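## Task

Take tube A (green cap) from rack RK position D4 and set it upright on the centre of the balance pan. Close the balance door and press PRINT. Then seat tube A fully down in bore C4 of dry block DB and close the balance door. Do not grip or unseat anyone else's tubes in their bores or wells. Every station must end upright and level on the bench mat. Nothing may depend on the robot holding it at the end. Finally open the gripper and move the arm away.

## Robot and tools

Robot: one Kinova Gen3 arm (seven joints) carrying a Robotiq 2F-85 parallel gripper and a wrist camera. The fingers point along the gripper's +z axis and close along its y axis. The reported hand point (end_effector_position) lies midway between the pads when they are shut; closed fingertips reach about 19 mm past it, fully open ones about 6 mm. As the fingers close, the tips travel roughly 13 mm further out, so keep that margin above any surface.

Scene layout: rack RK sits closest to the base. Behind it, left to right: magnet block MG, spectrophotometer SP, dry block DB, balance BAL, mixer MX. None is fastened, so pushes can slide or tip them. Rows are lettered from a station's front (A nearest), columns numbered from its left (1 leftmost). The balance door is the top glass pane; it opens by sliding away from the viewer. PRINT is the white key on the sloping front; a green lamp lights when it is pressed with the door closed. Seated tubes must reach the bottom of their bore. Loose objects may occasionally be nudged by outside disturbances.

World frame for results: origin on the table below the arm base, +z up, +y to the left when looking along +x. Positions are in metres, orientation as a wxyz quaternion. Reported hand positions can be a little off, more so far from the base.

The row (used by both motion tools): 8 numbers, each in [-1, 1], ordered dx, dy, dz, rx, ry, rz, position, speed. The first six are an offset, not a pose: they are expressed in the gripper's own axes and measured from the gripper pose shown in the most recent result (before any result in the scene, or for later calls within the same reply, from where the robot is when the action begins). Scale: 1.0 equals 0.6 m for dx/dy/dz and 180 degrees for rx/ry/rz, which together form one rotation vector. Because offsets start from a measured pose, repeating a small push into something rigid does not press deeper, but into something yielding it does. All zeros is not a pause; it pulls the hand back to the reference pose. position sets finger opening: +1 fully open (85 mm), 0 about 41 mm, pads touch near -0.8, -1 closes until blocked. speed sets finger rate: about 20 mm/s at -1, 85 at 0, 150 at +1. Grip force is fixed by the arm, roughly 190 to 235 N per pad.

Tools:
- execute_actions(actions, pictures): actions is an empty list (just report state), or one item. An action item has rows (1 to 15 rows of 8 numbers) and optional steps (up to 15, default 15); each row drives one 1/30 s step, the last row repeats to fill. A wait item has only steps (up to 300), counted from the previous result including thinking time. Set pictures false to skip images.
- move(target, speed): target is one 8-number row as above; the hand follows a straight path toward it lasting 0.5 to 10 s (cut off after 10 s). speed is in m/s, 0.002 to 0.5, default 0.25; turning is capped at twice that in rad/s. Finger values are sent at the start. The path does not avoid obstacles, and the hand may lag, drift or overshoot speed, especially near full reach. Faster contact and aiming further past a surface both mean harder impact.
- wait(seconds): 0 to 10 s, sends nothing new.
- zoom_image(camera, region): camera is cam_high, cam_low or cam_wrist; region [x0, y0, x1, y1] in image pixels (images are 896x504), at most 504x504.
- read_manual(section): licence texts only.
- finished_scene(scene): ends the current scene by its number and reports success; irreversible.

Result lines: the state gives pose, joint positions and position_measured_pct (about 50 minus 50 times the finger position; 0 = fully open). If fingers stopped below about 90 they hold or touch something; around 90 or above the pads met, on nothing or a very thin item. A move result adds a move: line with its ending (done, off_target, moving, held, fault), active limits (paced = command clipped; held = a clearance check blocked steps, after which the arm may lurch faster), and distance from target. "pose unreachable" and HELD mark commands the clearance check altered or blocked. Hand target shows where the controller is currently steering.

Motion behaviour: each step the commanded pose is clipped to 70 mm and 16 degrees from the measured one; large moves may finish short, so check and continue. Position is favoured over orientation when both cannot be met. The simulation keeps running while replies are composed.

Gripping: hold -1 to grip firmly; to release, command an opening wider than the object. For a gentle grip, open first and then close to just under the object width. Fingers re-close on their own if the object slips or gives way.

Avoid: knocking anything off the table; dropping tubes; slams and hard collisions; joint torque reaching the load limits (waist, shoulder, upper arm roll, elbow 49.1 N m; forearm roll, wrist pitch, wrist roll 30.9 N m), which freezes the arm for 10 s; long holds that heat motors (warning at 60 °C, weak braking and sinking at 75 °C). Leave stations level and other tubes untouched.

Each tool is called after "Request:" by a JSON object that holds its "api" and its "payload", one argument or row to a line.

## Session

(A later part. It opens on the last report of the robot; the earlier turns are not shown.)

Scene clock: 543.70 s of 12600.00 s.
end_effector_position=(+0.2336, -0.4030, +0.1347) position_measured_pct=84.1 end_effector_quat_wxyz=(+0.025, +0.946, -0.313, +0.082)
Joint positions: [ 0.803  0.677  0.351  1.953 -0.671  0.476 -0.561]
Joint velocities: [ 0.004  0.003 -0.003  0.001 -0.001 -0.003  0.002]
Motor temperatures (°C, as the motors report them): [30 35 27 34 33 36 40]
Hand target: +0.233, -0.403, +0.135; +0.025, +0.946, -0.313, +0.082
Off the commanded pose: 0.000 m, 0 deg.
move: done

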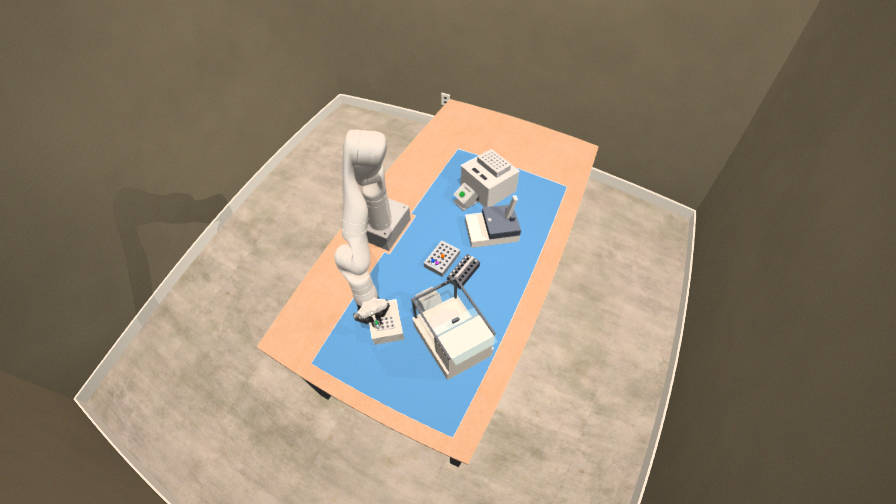

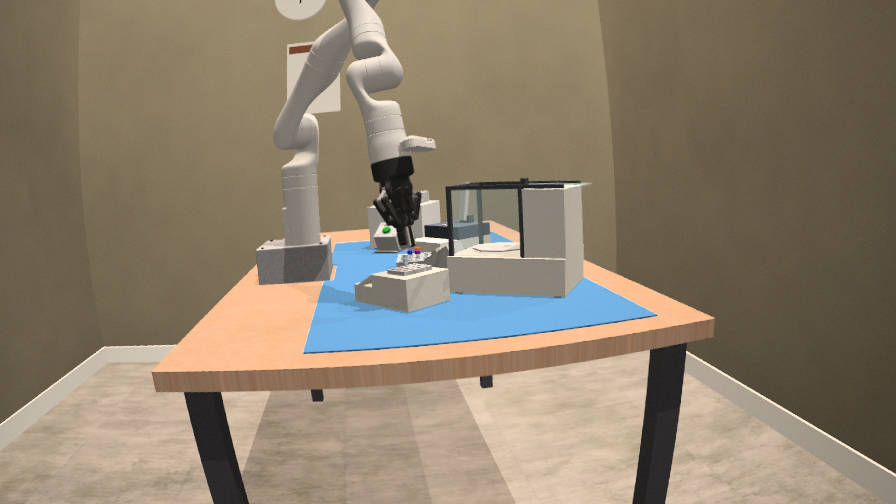

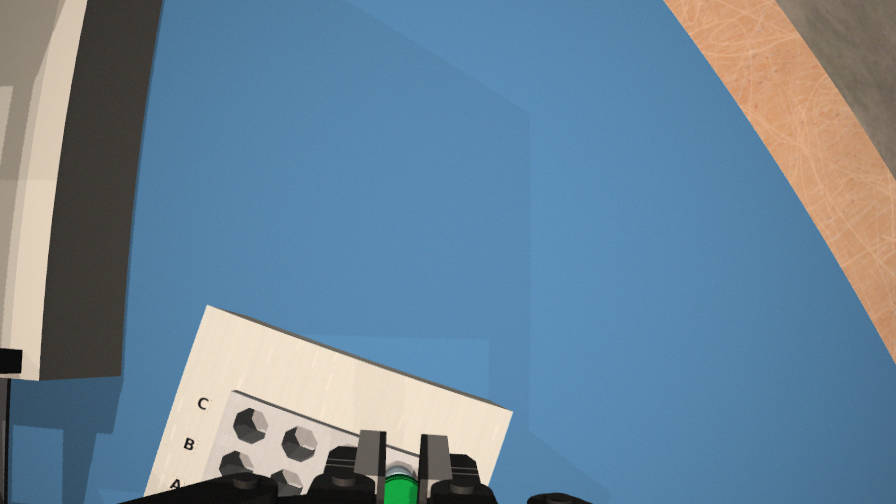

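Request:
{"api": "move", "payload": {
  "target": [-0.0044,0,0.0246,0,0,0,-1,0],
  "speed": 0.01
}}

Request:
{"api": "zoom_image", "payload": {
  "camera": "cam_low",
  "region": [350,200,470,300]
}}

Scene clock: 553.87 s of 12600.00 s.
end_effector_position=(+0.2350, -0.4046, +0.1260) position_measured_pct=84.1 end_effector_quat_wxyz=(+0.027, +0.945, -0.313, +0.087)
Joint positions: [ 0.826  0.693  0.319  1.96  -0.696  0.439 -0.534]
Joint velocities: [ 0.002 -0.001 -0.001  0.001 -0.004 -0.002  0.003]
Motor temperatures (°C, as the motors report them): [30 35 27 34 33 36 40]
Hand target: +0.234, -0.403, +0.120; +0.025, +0.946, -0.313, +0.082
Off the commanded pose: 0.007 m, 1 deg.
move: off_target

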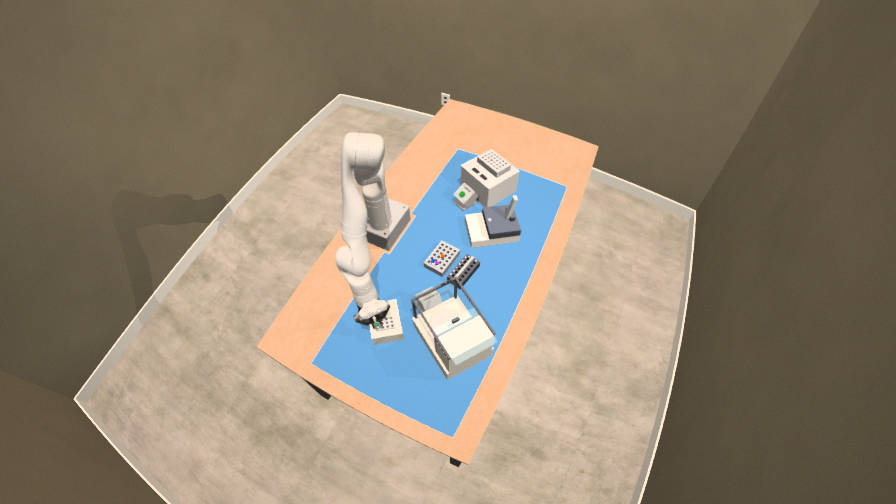

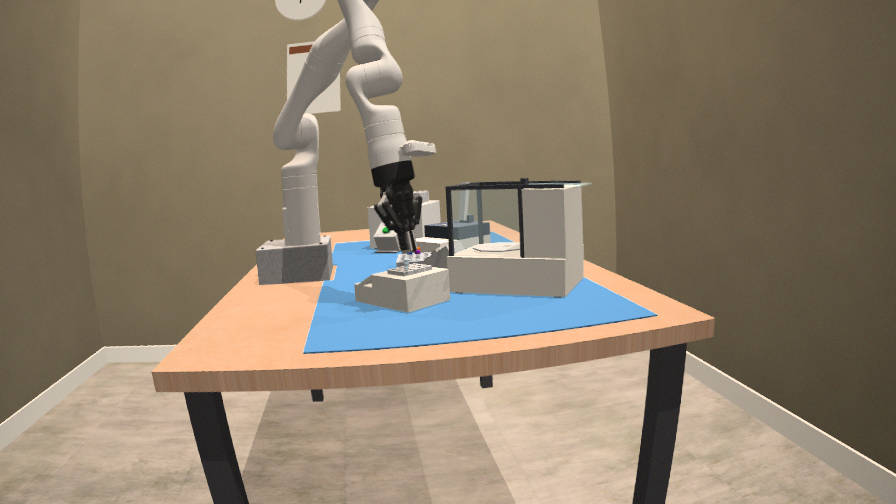

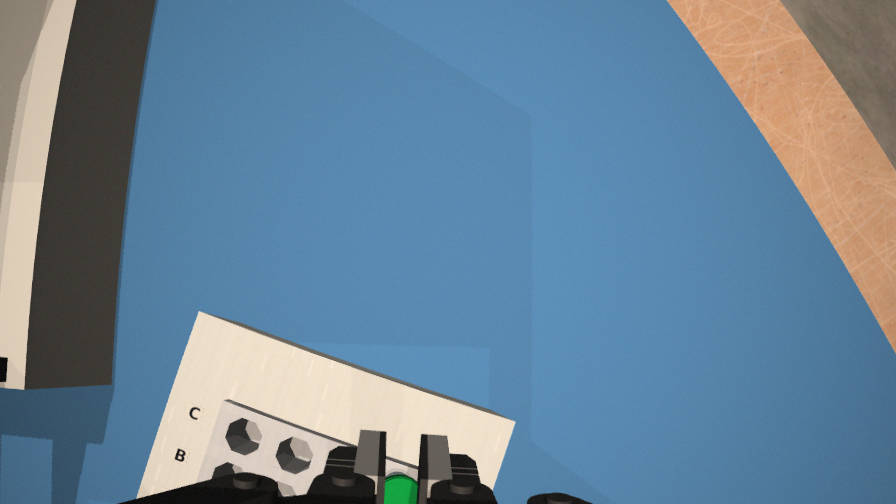

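Region (350, 200, 470, 300) of cam_low's 896x504 image, scaled by 4.200, with more detail than that image has.

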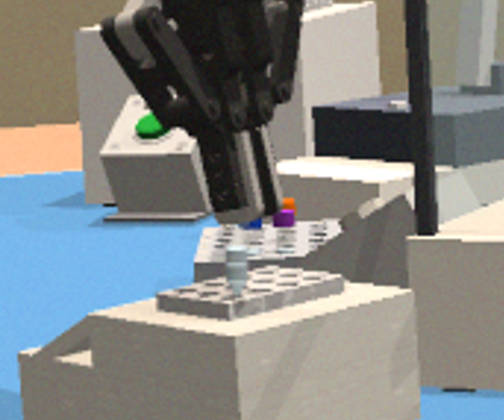

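Request:
{"api": "execute_actions", "payload": {
  "actions": [
    {"rows":[[0.001,-0.002,-0.005,0,0,0,-1,0],[0.001,-0.003,-0.005,0,0,0,-1,0],[0.001,-0.003,-0.005,0,0,0,-1,0],[0.001,-0.003,-0.005,0,0,0,-1,0],[0.001,-0.003,-0.005,0,0,0,-1,0],[0.001,-0.003,-0.003,0,0,0,-1,0],[0,-0.003,0,0,0,0,-1,0],[-0.0005,-0.003,0.003,0,0,0,-1,0],[-0.001,-0.003,0.006,0,0,0,-1,0],[-0.0015,-0.003,0.008,0,0,0,-1,0]],"steps":15}
  ],
  "pictures": false
}}

Scene clock: 593.27 s of 12600.00 s.
end_effector_position=(+0.2373, -0.4051, +0.1264) position_measured_pct=84.1 end_effector_quat_wxyz=(+0.029, +0.945, -0.313, +0.091)
Joint positions: [ 0.829  0.69   0.311  1.964 -0.704  0.428 -0.529]
Joint velocities: [ 0.011 -0.002 -0.016  0.006 -0.011 -0.019  0.014]
Motor temperatures (°C, as the motors report them): [30 34 27 34 33 36 40]
Hand target: +0.236, -0.403, +0.121; +0.027, +0.945, -0.313, +0.087
Off the commanded pose: 0.006 m, 1 deg.
Steps of this call (steps 1 to 1167: nothing new was sent; steps 1168 to 1182: all 15 steps of this action). Readings (end_effector_position | what the end effector reports):
1168: (+0.2352, -0.4046, +0.1264) | position_measured_pct=84.1
1169: (+0.2358, -0.4049, +0.1281) | position_measured_pct=84.1
1171: (+0.2366, -0.4045, +0.1296) | position_measured_pct=84.1
1175: (+0.2356, -0.4037, +0.1275) | position_measured_pct=84.1
1182: the state above

Request:
{"api": "move", "payload": {
  "target": [0.004,0,-0.025,0,0,0,-1,0],
  "speed": 0.02
}}

Request:
{"api": "zoom_image", "payload": {
  "camera": "cam_low",
  "region": [370,230,450,300]
}}

Request:
{"api": "zoom_image", "payload": {
  "camera": "cam_wrist",
  "region": [200,330,550,504]
}}

Scene clock: 608.40 s of 12600.00 s.
end_effector_position=(+0.2367, -0.4049, +0.1414) position_measured_pct=84.1 end_effector_quat_wxyz=(+0.029, +0.945, -0.313, +0.091)
Joint positions: [ 0.805  0.66   0.346  1.958 -0.678  0.469 -0.556]
Joint velocities: [-0.004 -0.003  0.001 -0.002  0.003  0.004 -0.002]
Motor temperatures (°C, as the motors report them): [30 34 27 34 33 36 40]
Hand target: +0.237, -0.405, +0.142; +0.029, +0.945, -0.313, +0.091
Off the commanded pose: 0.000 m, 0 deg.
move: done

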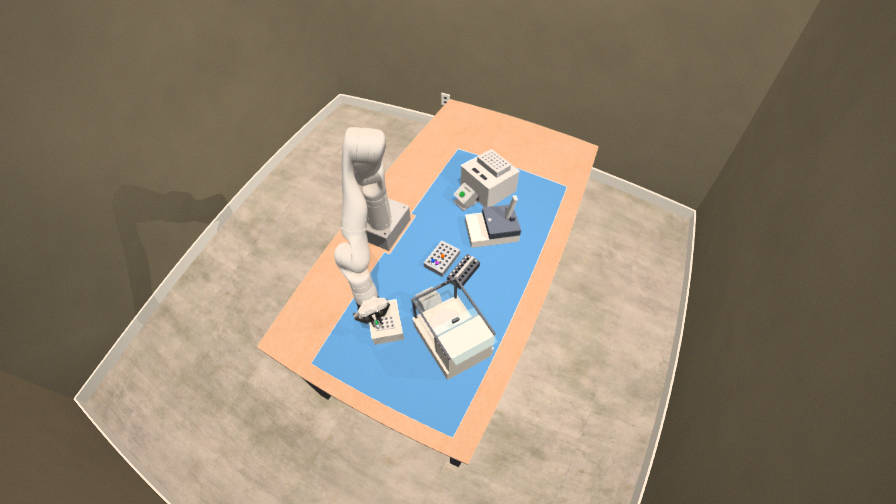

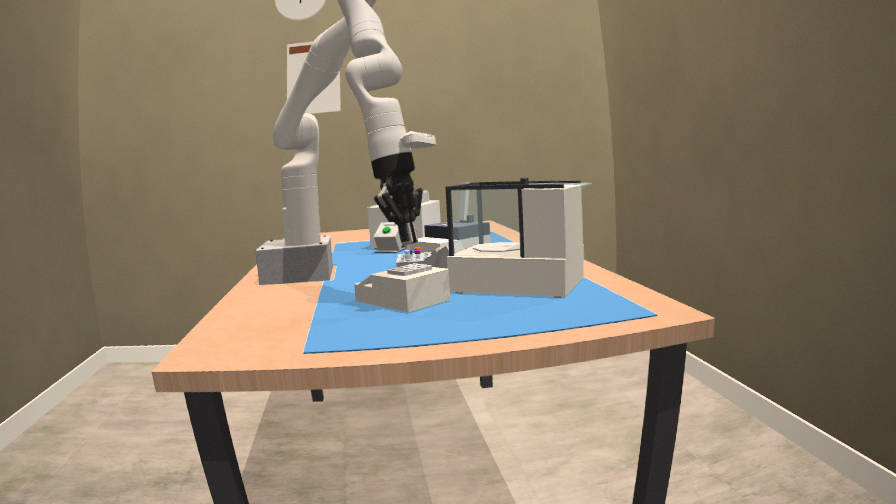

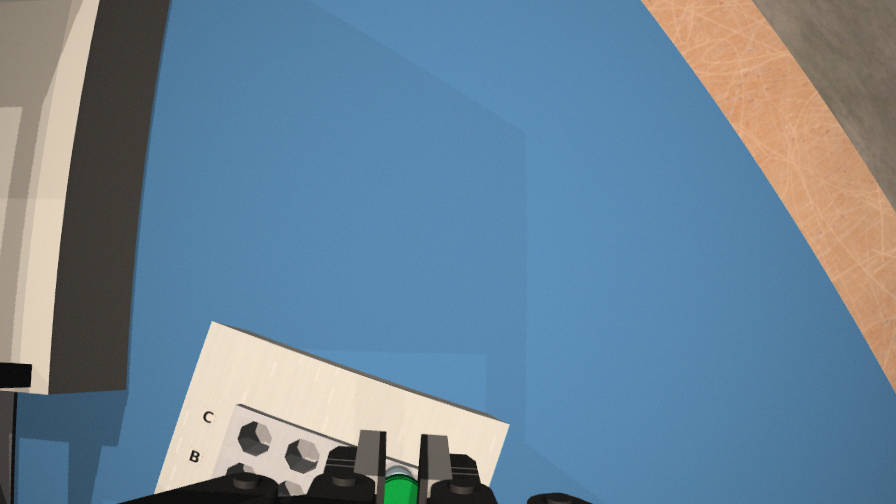

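Region (370, 230, 450, 300) of cam_low's 896x504 image, scaled by 6.300, with more detail than that image has; it fills the top 441 rows of this view, and the rest is white.

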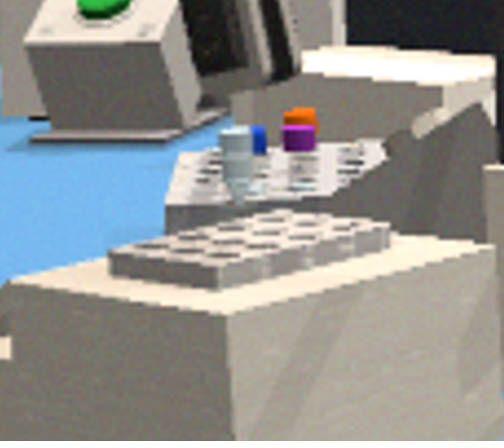

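Region (200, 330, 550, 504) of cam_wrist's 896x504 image, scaled by 1.440; it fills the top 251 rows of this view, and the rest is white.

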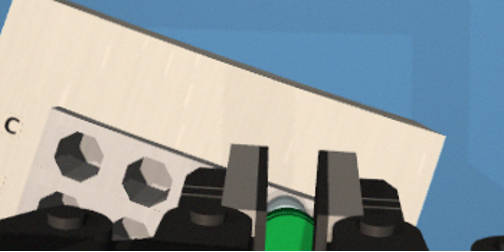

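Request:
{"api": "move", "payload": {
  "target": [-0.0105,0,0.010,0,0,0,-1,0],
  "speed": 0.015
}}

Request:
{"api": "zoom_image", "payload": {
  "camera": "cam_low",
  "region": [370,230,450,300]
}}

Scene clock: 628.90 s of 12600.00 s.
end_effector_position=(+0.2329, -0.4018, +0.1344) position_measured_pct=84.1 end_effector_quat_wxyz=(+0.029, +0.945, -0.313, +0.091)
Joint positions: [ 0.824  0.667  0.323  1.976 -0.693  0.44  -0.533]
Joint velocities: [ 0.005  0.001 -0.003  0.005 -0.003 -0.005  0.006]
Motor temperatures (°C, as the motors report them): [30 34 27 34 33 36 40]
Hand target: +0.233, -0.402, +0.134; +0.029, +0.945, -0.313, +0.091
Off the commanded pose: 0.000 m, 0 deg.
move: done

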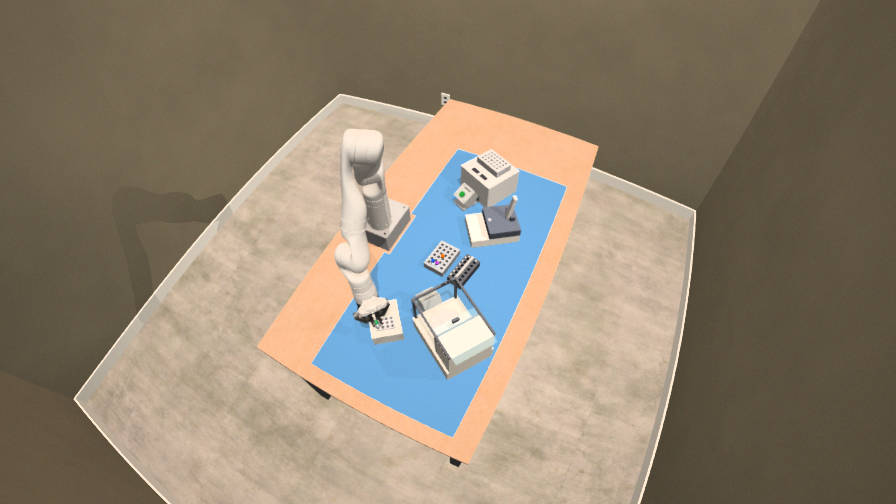

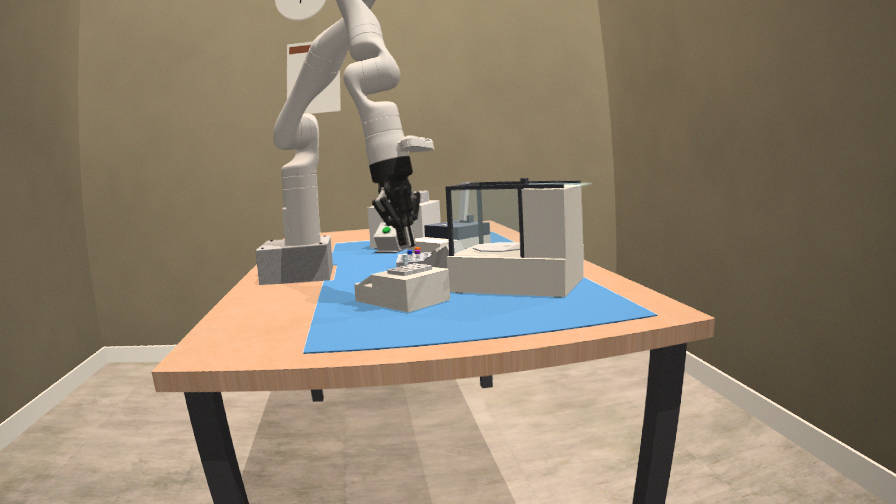

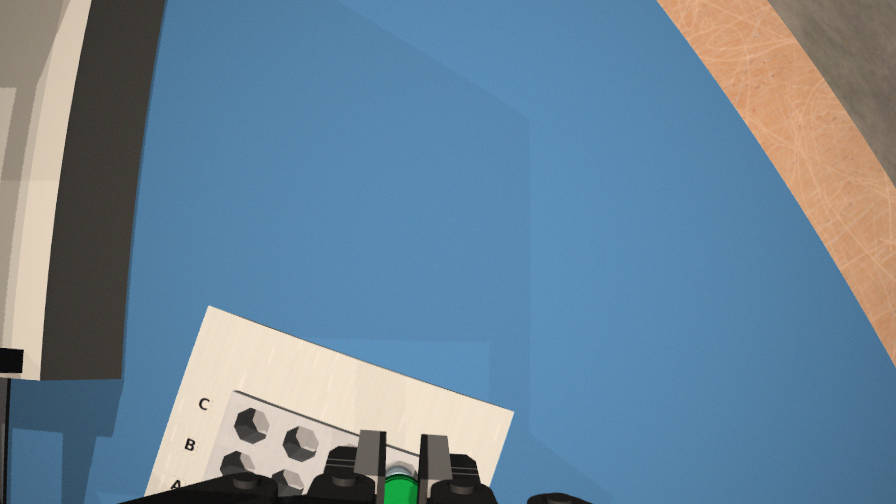

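Region (370, 230, 450, 300) of cam_low's 896x504 image, scaled by 6.300, with more detail than that image has; it fills the top 441 rows of this view, and the rest is white.

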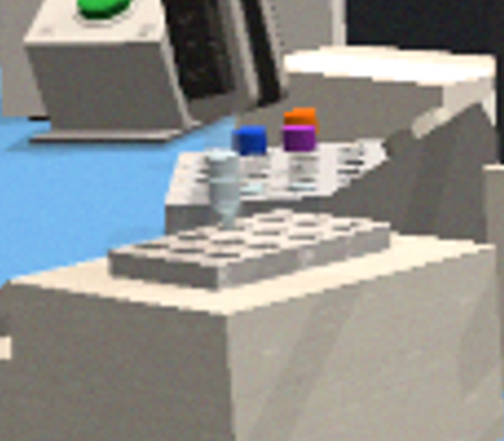

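Request:
{"api": "move", "payload": {
  "target": [0.0025,0,0,0,-0.02,0,-1,0],
  "speed": 0.015
}}

Request:
{"api": "move", "payload": {
  "target": [-0.003,0,0.025,0,0,0,-1,0],
  "speed": 0.01
}}

Request:
{"api": "zoom_image", "payload": {
  "camera": "cam_low",
  "region": [370,230,450,300]
}}

Scene clock: 641.97 s of 12600.00 s.
end_effector_position=(+0.2339, -0.4028, +0.1348) position_measured_pct=84.1 end_effector_quat_wxyz=(+0.019, +0.947, -0.314, +0.061)
Joint positions: [ 0.755  0.699  0.406  1.913 -0.631  0.541 -0.618]
Joint velocities: [-0.004  0.002  0.002 -0.003  0.003  0.005 -0.004]
Motor temperatures (°C, as the motors report them): [30 34 27 34 33 36 40]
Hand target: +0.234, -0.403, +0.135; +0.019, +0.947, -0.314, +0.061
Off the commanded pose: 0.000 m, 0 deg.
move: done

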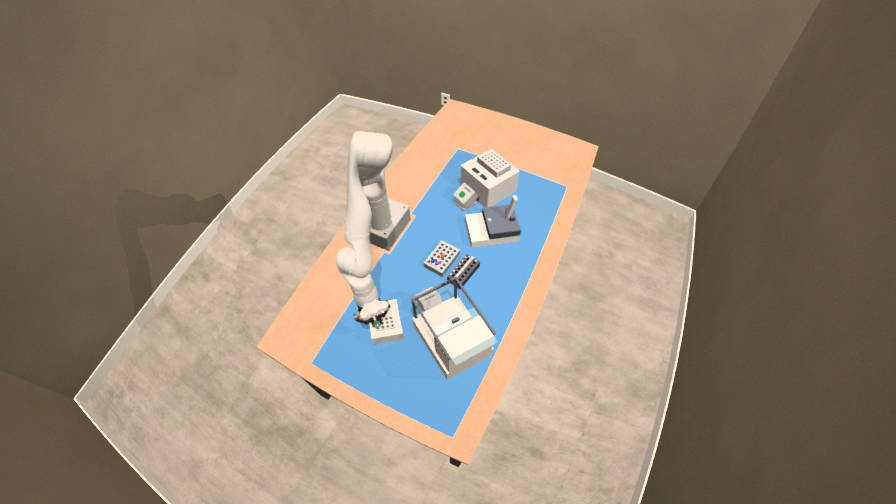

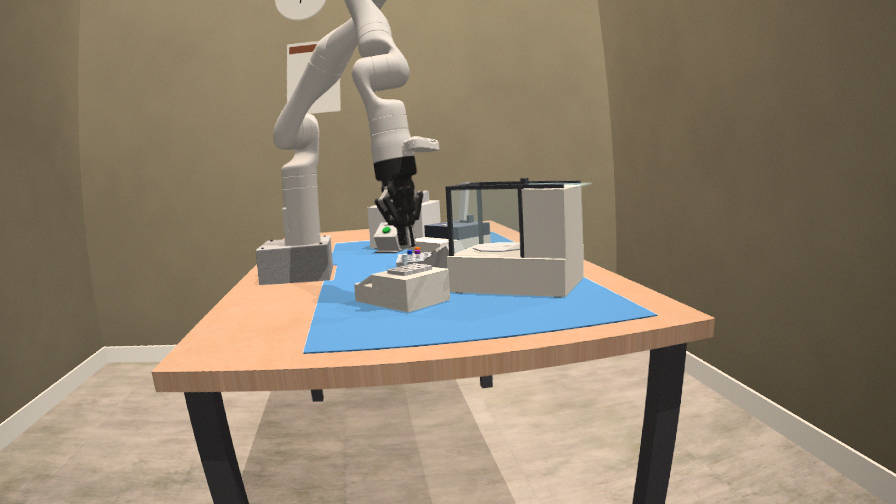

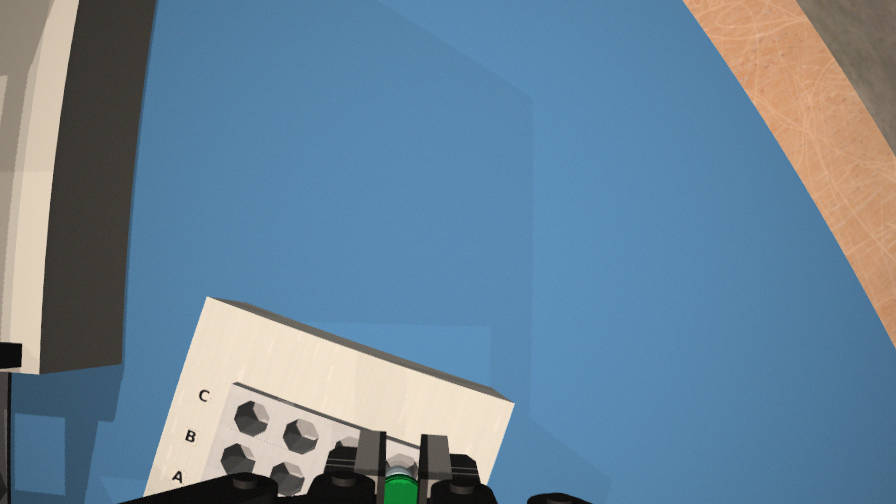

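Scene clock: 643.70 s of 12600.00 s.
end_effector_position=(+0.2337, -0.4032, +0.1199) position_measured_pct=84.1 end_effector_quat_wxyz=(+0.019, +0.947, -0.314, +0.061)
Joint positions: [ 0.776  0.727  0.377  1.92  -0.653  0.502 -0.596]
Joint velocities: [ 0.002  0.002 -0.    -0.001 -0.002 -0.001  0.   ]
Motor temperatures (°C, as the motors report them): [30 34 27 34 33 36 40]
Hand target: +0.234, -0.403, +0.120; +0.019, +0.947, -0.314, +0.061
Off the commanded pose: 0.001 m, 0 deg.
move: done

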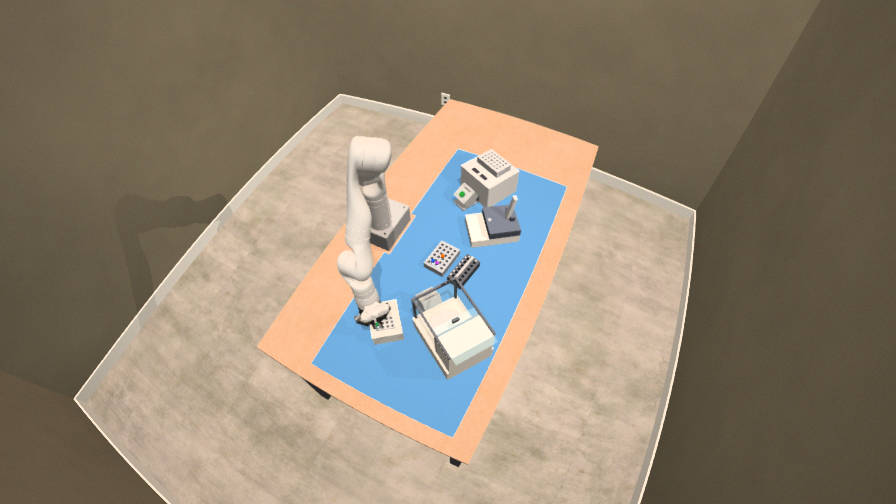

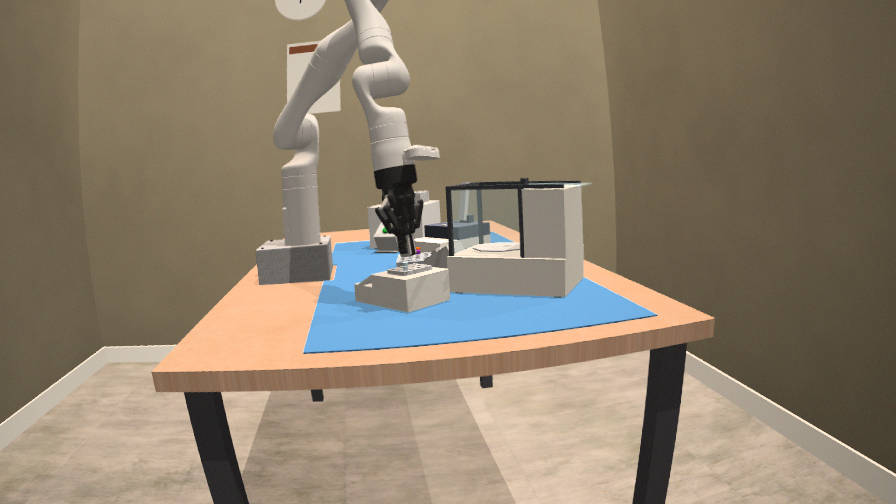

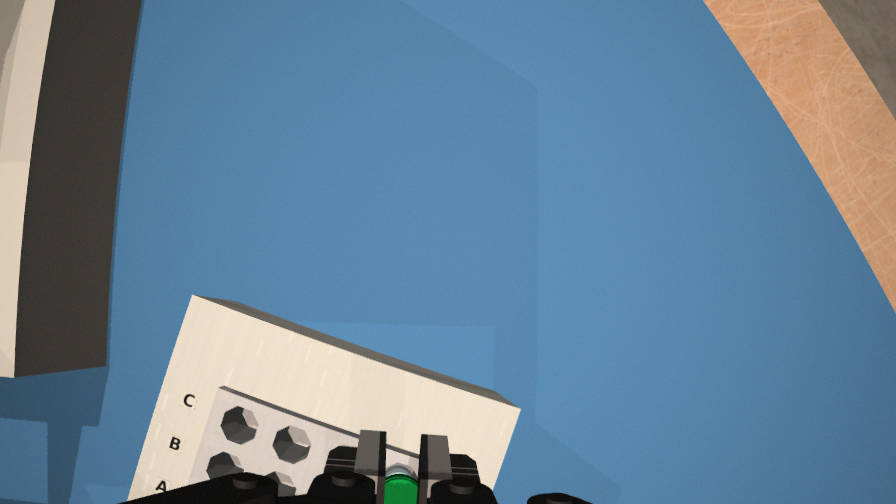

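Region (370, 230, 450, 300) of cam_low's 896x504 image, scaled by 6.300, with more detail than that image has; it fills the top 441 rows of this view, and the rest is white.

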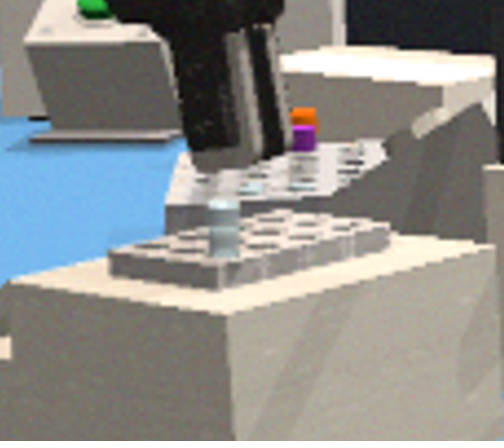

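Request:
{"api": "move", "payload": {
  "target": [-0.004,0,0.033,0,0,0,-1,0],
  "speed": 0.015
}}

Request:
{"api": "move", "payload": {
  "target": [0,0,0,0,0,0,-0.3,0],
  "speed": 0.015
}}

Request:
{"api": "move", "payload": {
  "target": [0,0,-0.06,0,-0.04,0,-0.3,0],
  "speed": 0.04
}}

Request:
{"api": "zoom_image", "payload": {
  "camera": "cam_wrist",
  "region": [200,250,650,504]
}}

Scene clock: 652.33 s of 12600.00 s.
end_effector_position=(+0.2327, -0.4029, +0.1007) position_measured_pct=84.1 end_effector_quat_wxyz=(+0.019, +0.947, -0.315, +0.061)
Joint positions: [ 0.804  0.763  0.337  1.927 -0.681  0.453 -0.567]
Joint velocities: [ 0.003  0.001 -0.002  0.    -0.003 -0.003  0.002]
Motor temperatures (°C, as the motors report them): [30 34 27 34 33 36 40]
Hand target: +0.234, -0.403, +0.100; +0.019, +0.947, -0.314, +0.061
Off the commanded pose: 0.001 m, 0 deg.
move: done

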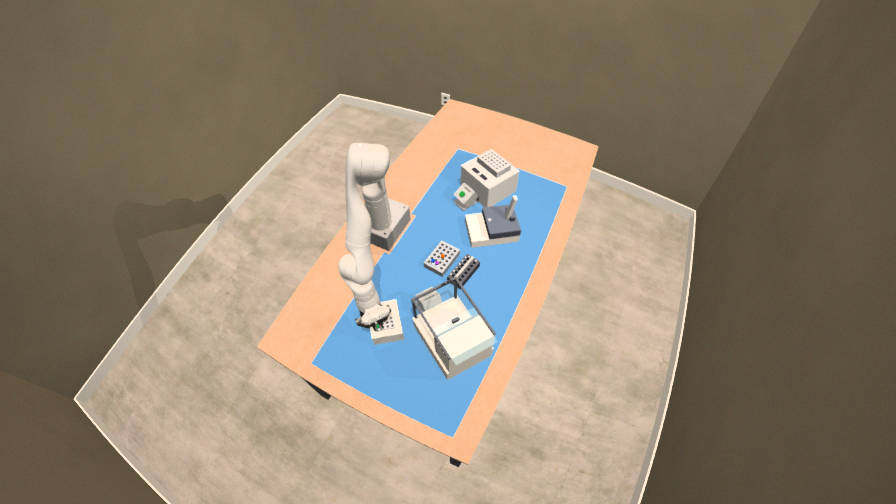

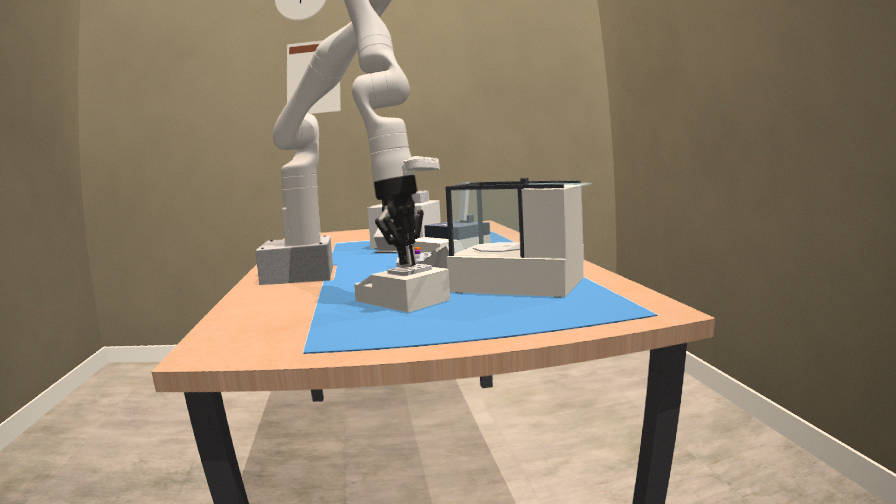

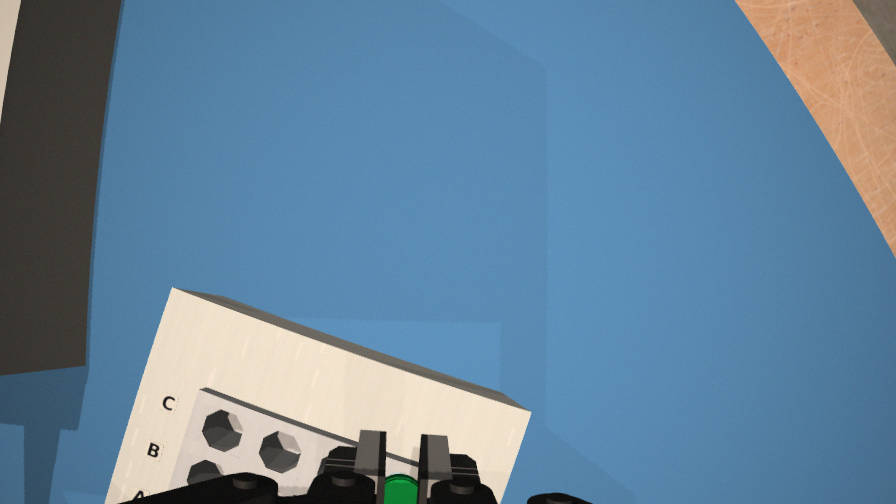

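Scene clock: 652.90 s of 12600.00 s.
end_effector_position=(+0.2327, -0.4029, +0.1007) position_measured_pct=65.1 end_effector_quat_wxyz=(+0.019, +0.947, -0.315, +0.061)
Joint positions: [ 0.804  0.763  0.337  1.927 -0.681  0.453 -0.567]
Joint velocities: [-0.    -0.     0.001 -0.002  0.002 -0.002 -0.002]
Motor temperatures (°C, as the motors report them): [30 34 27 34 33 36 40]
Hand target: +0.233, -0.403, +0.101; +0.019, +0.947, -0.315, +0.061
Off the commanded pose: 0.000 m, 0 deg.
move: done

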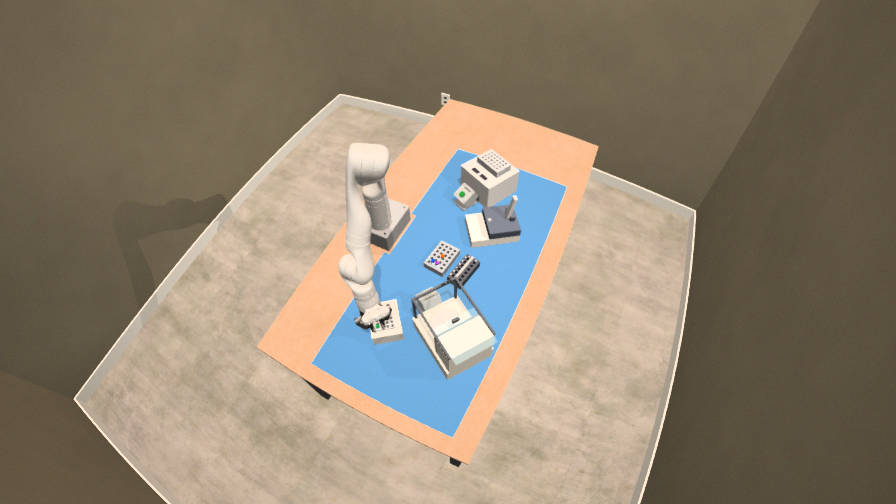

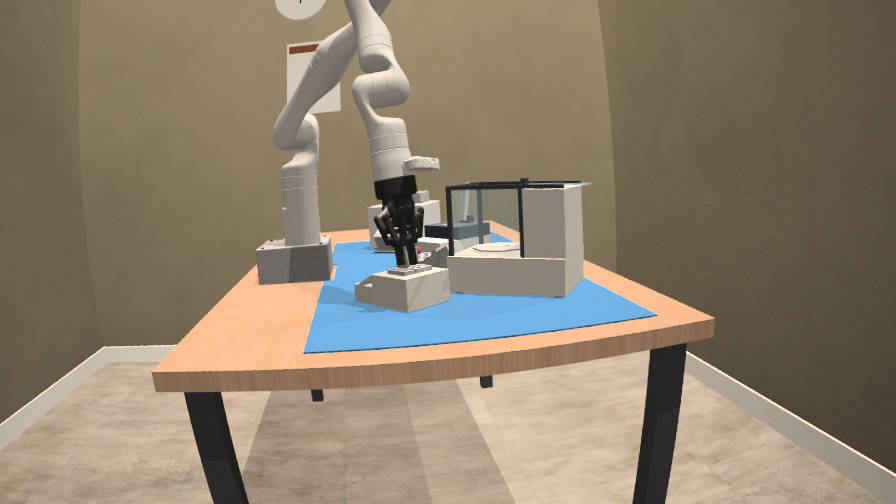

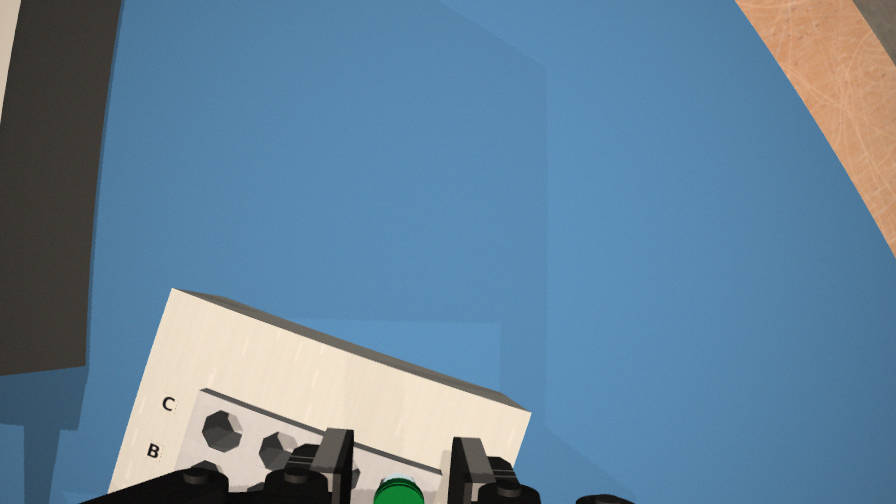

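Scene clock: 654.73 s of 12600.00 s.
end_effector_position=(+0.2288, -0.4002, +0.1364) position_measured_pct=65.1 end_effector_quat_wxyz=(-0.001, +0.949, -0.316, +0.001)
Joint positions: [ 0.676  0.757  0.51   1.806 -0.535  0.721 -0.739]
Joint velocities: [-0.006  0.001  0.002 -0.005  0.005  0.01  -0.005]
Motor temperatures (°C, as the motors report them): [30 34 27 34 33 36 40]
Hand target: +0.229, -0.400, +0.136; -0.001, +0.949, -0.315, +0.001
Off the commanded pose: 0.000 m, 0 deg.
move: done

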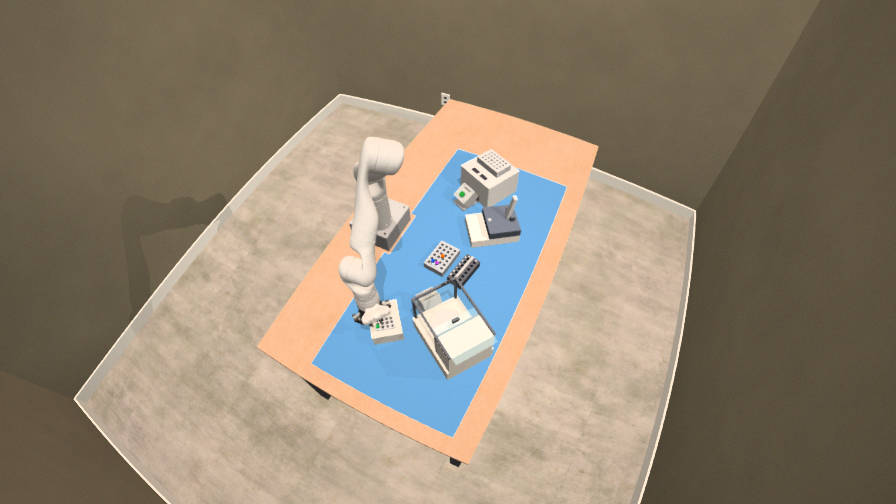

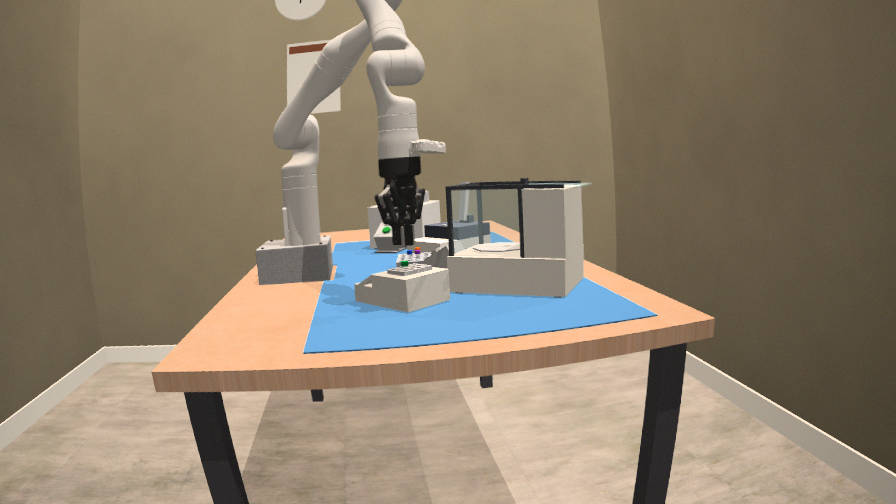

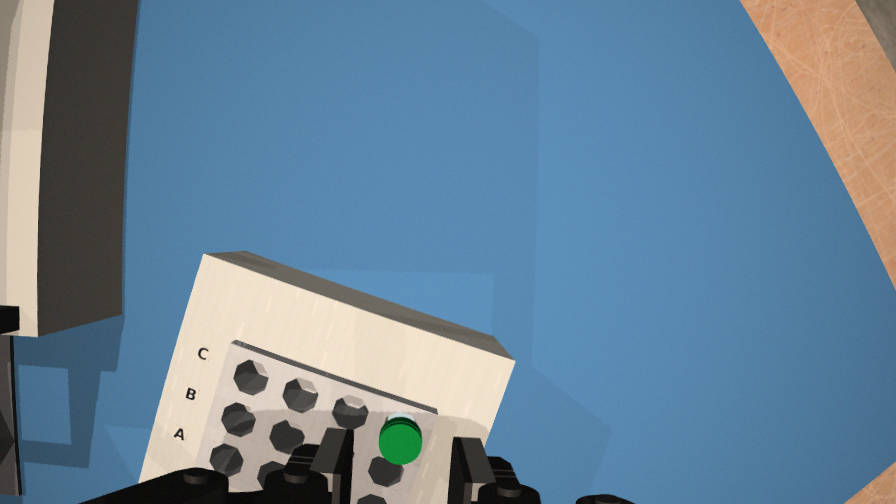

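Region (200, 250, 650, 504) of cam_wrist's 896x504 image, scaled by 1.120; it fills the top 284 rows of this view, and the rest is white.

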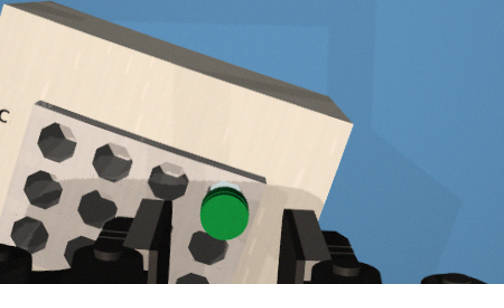

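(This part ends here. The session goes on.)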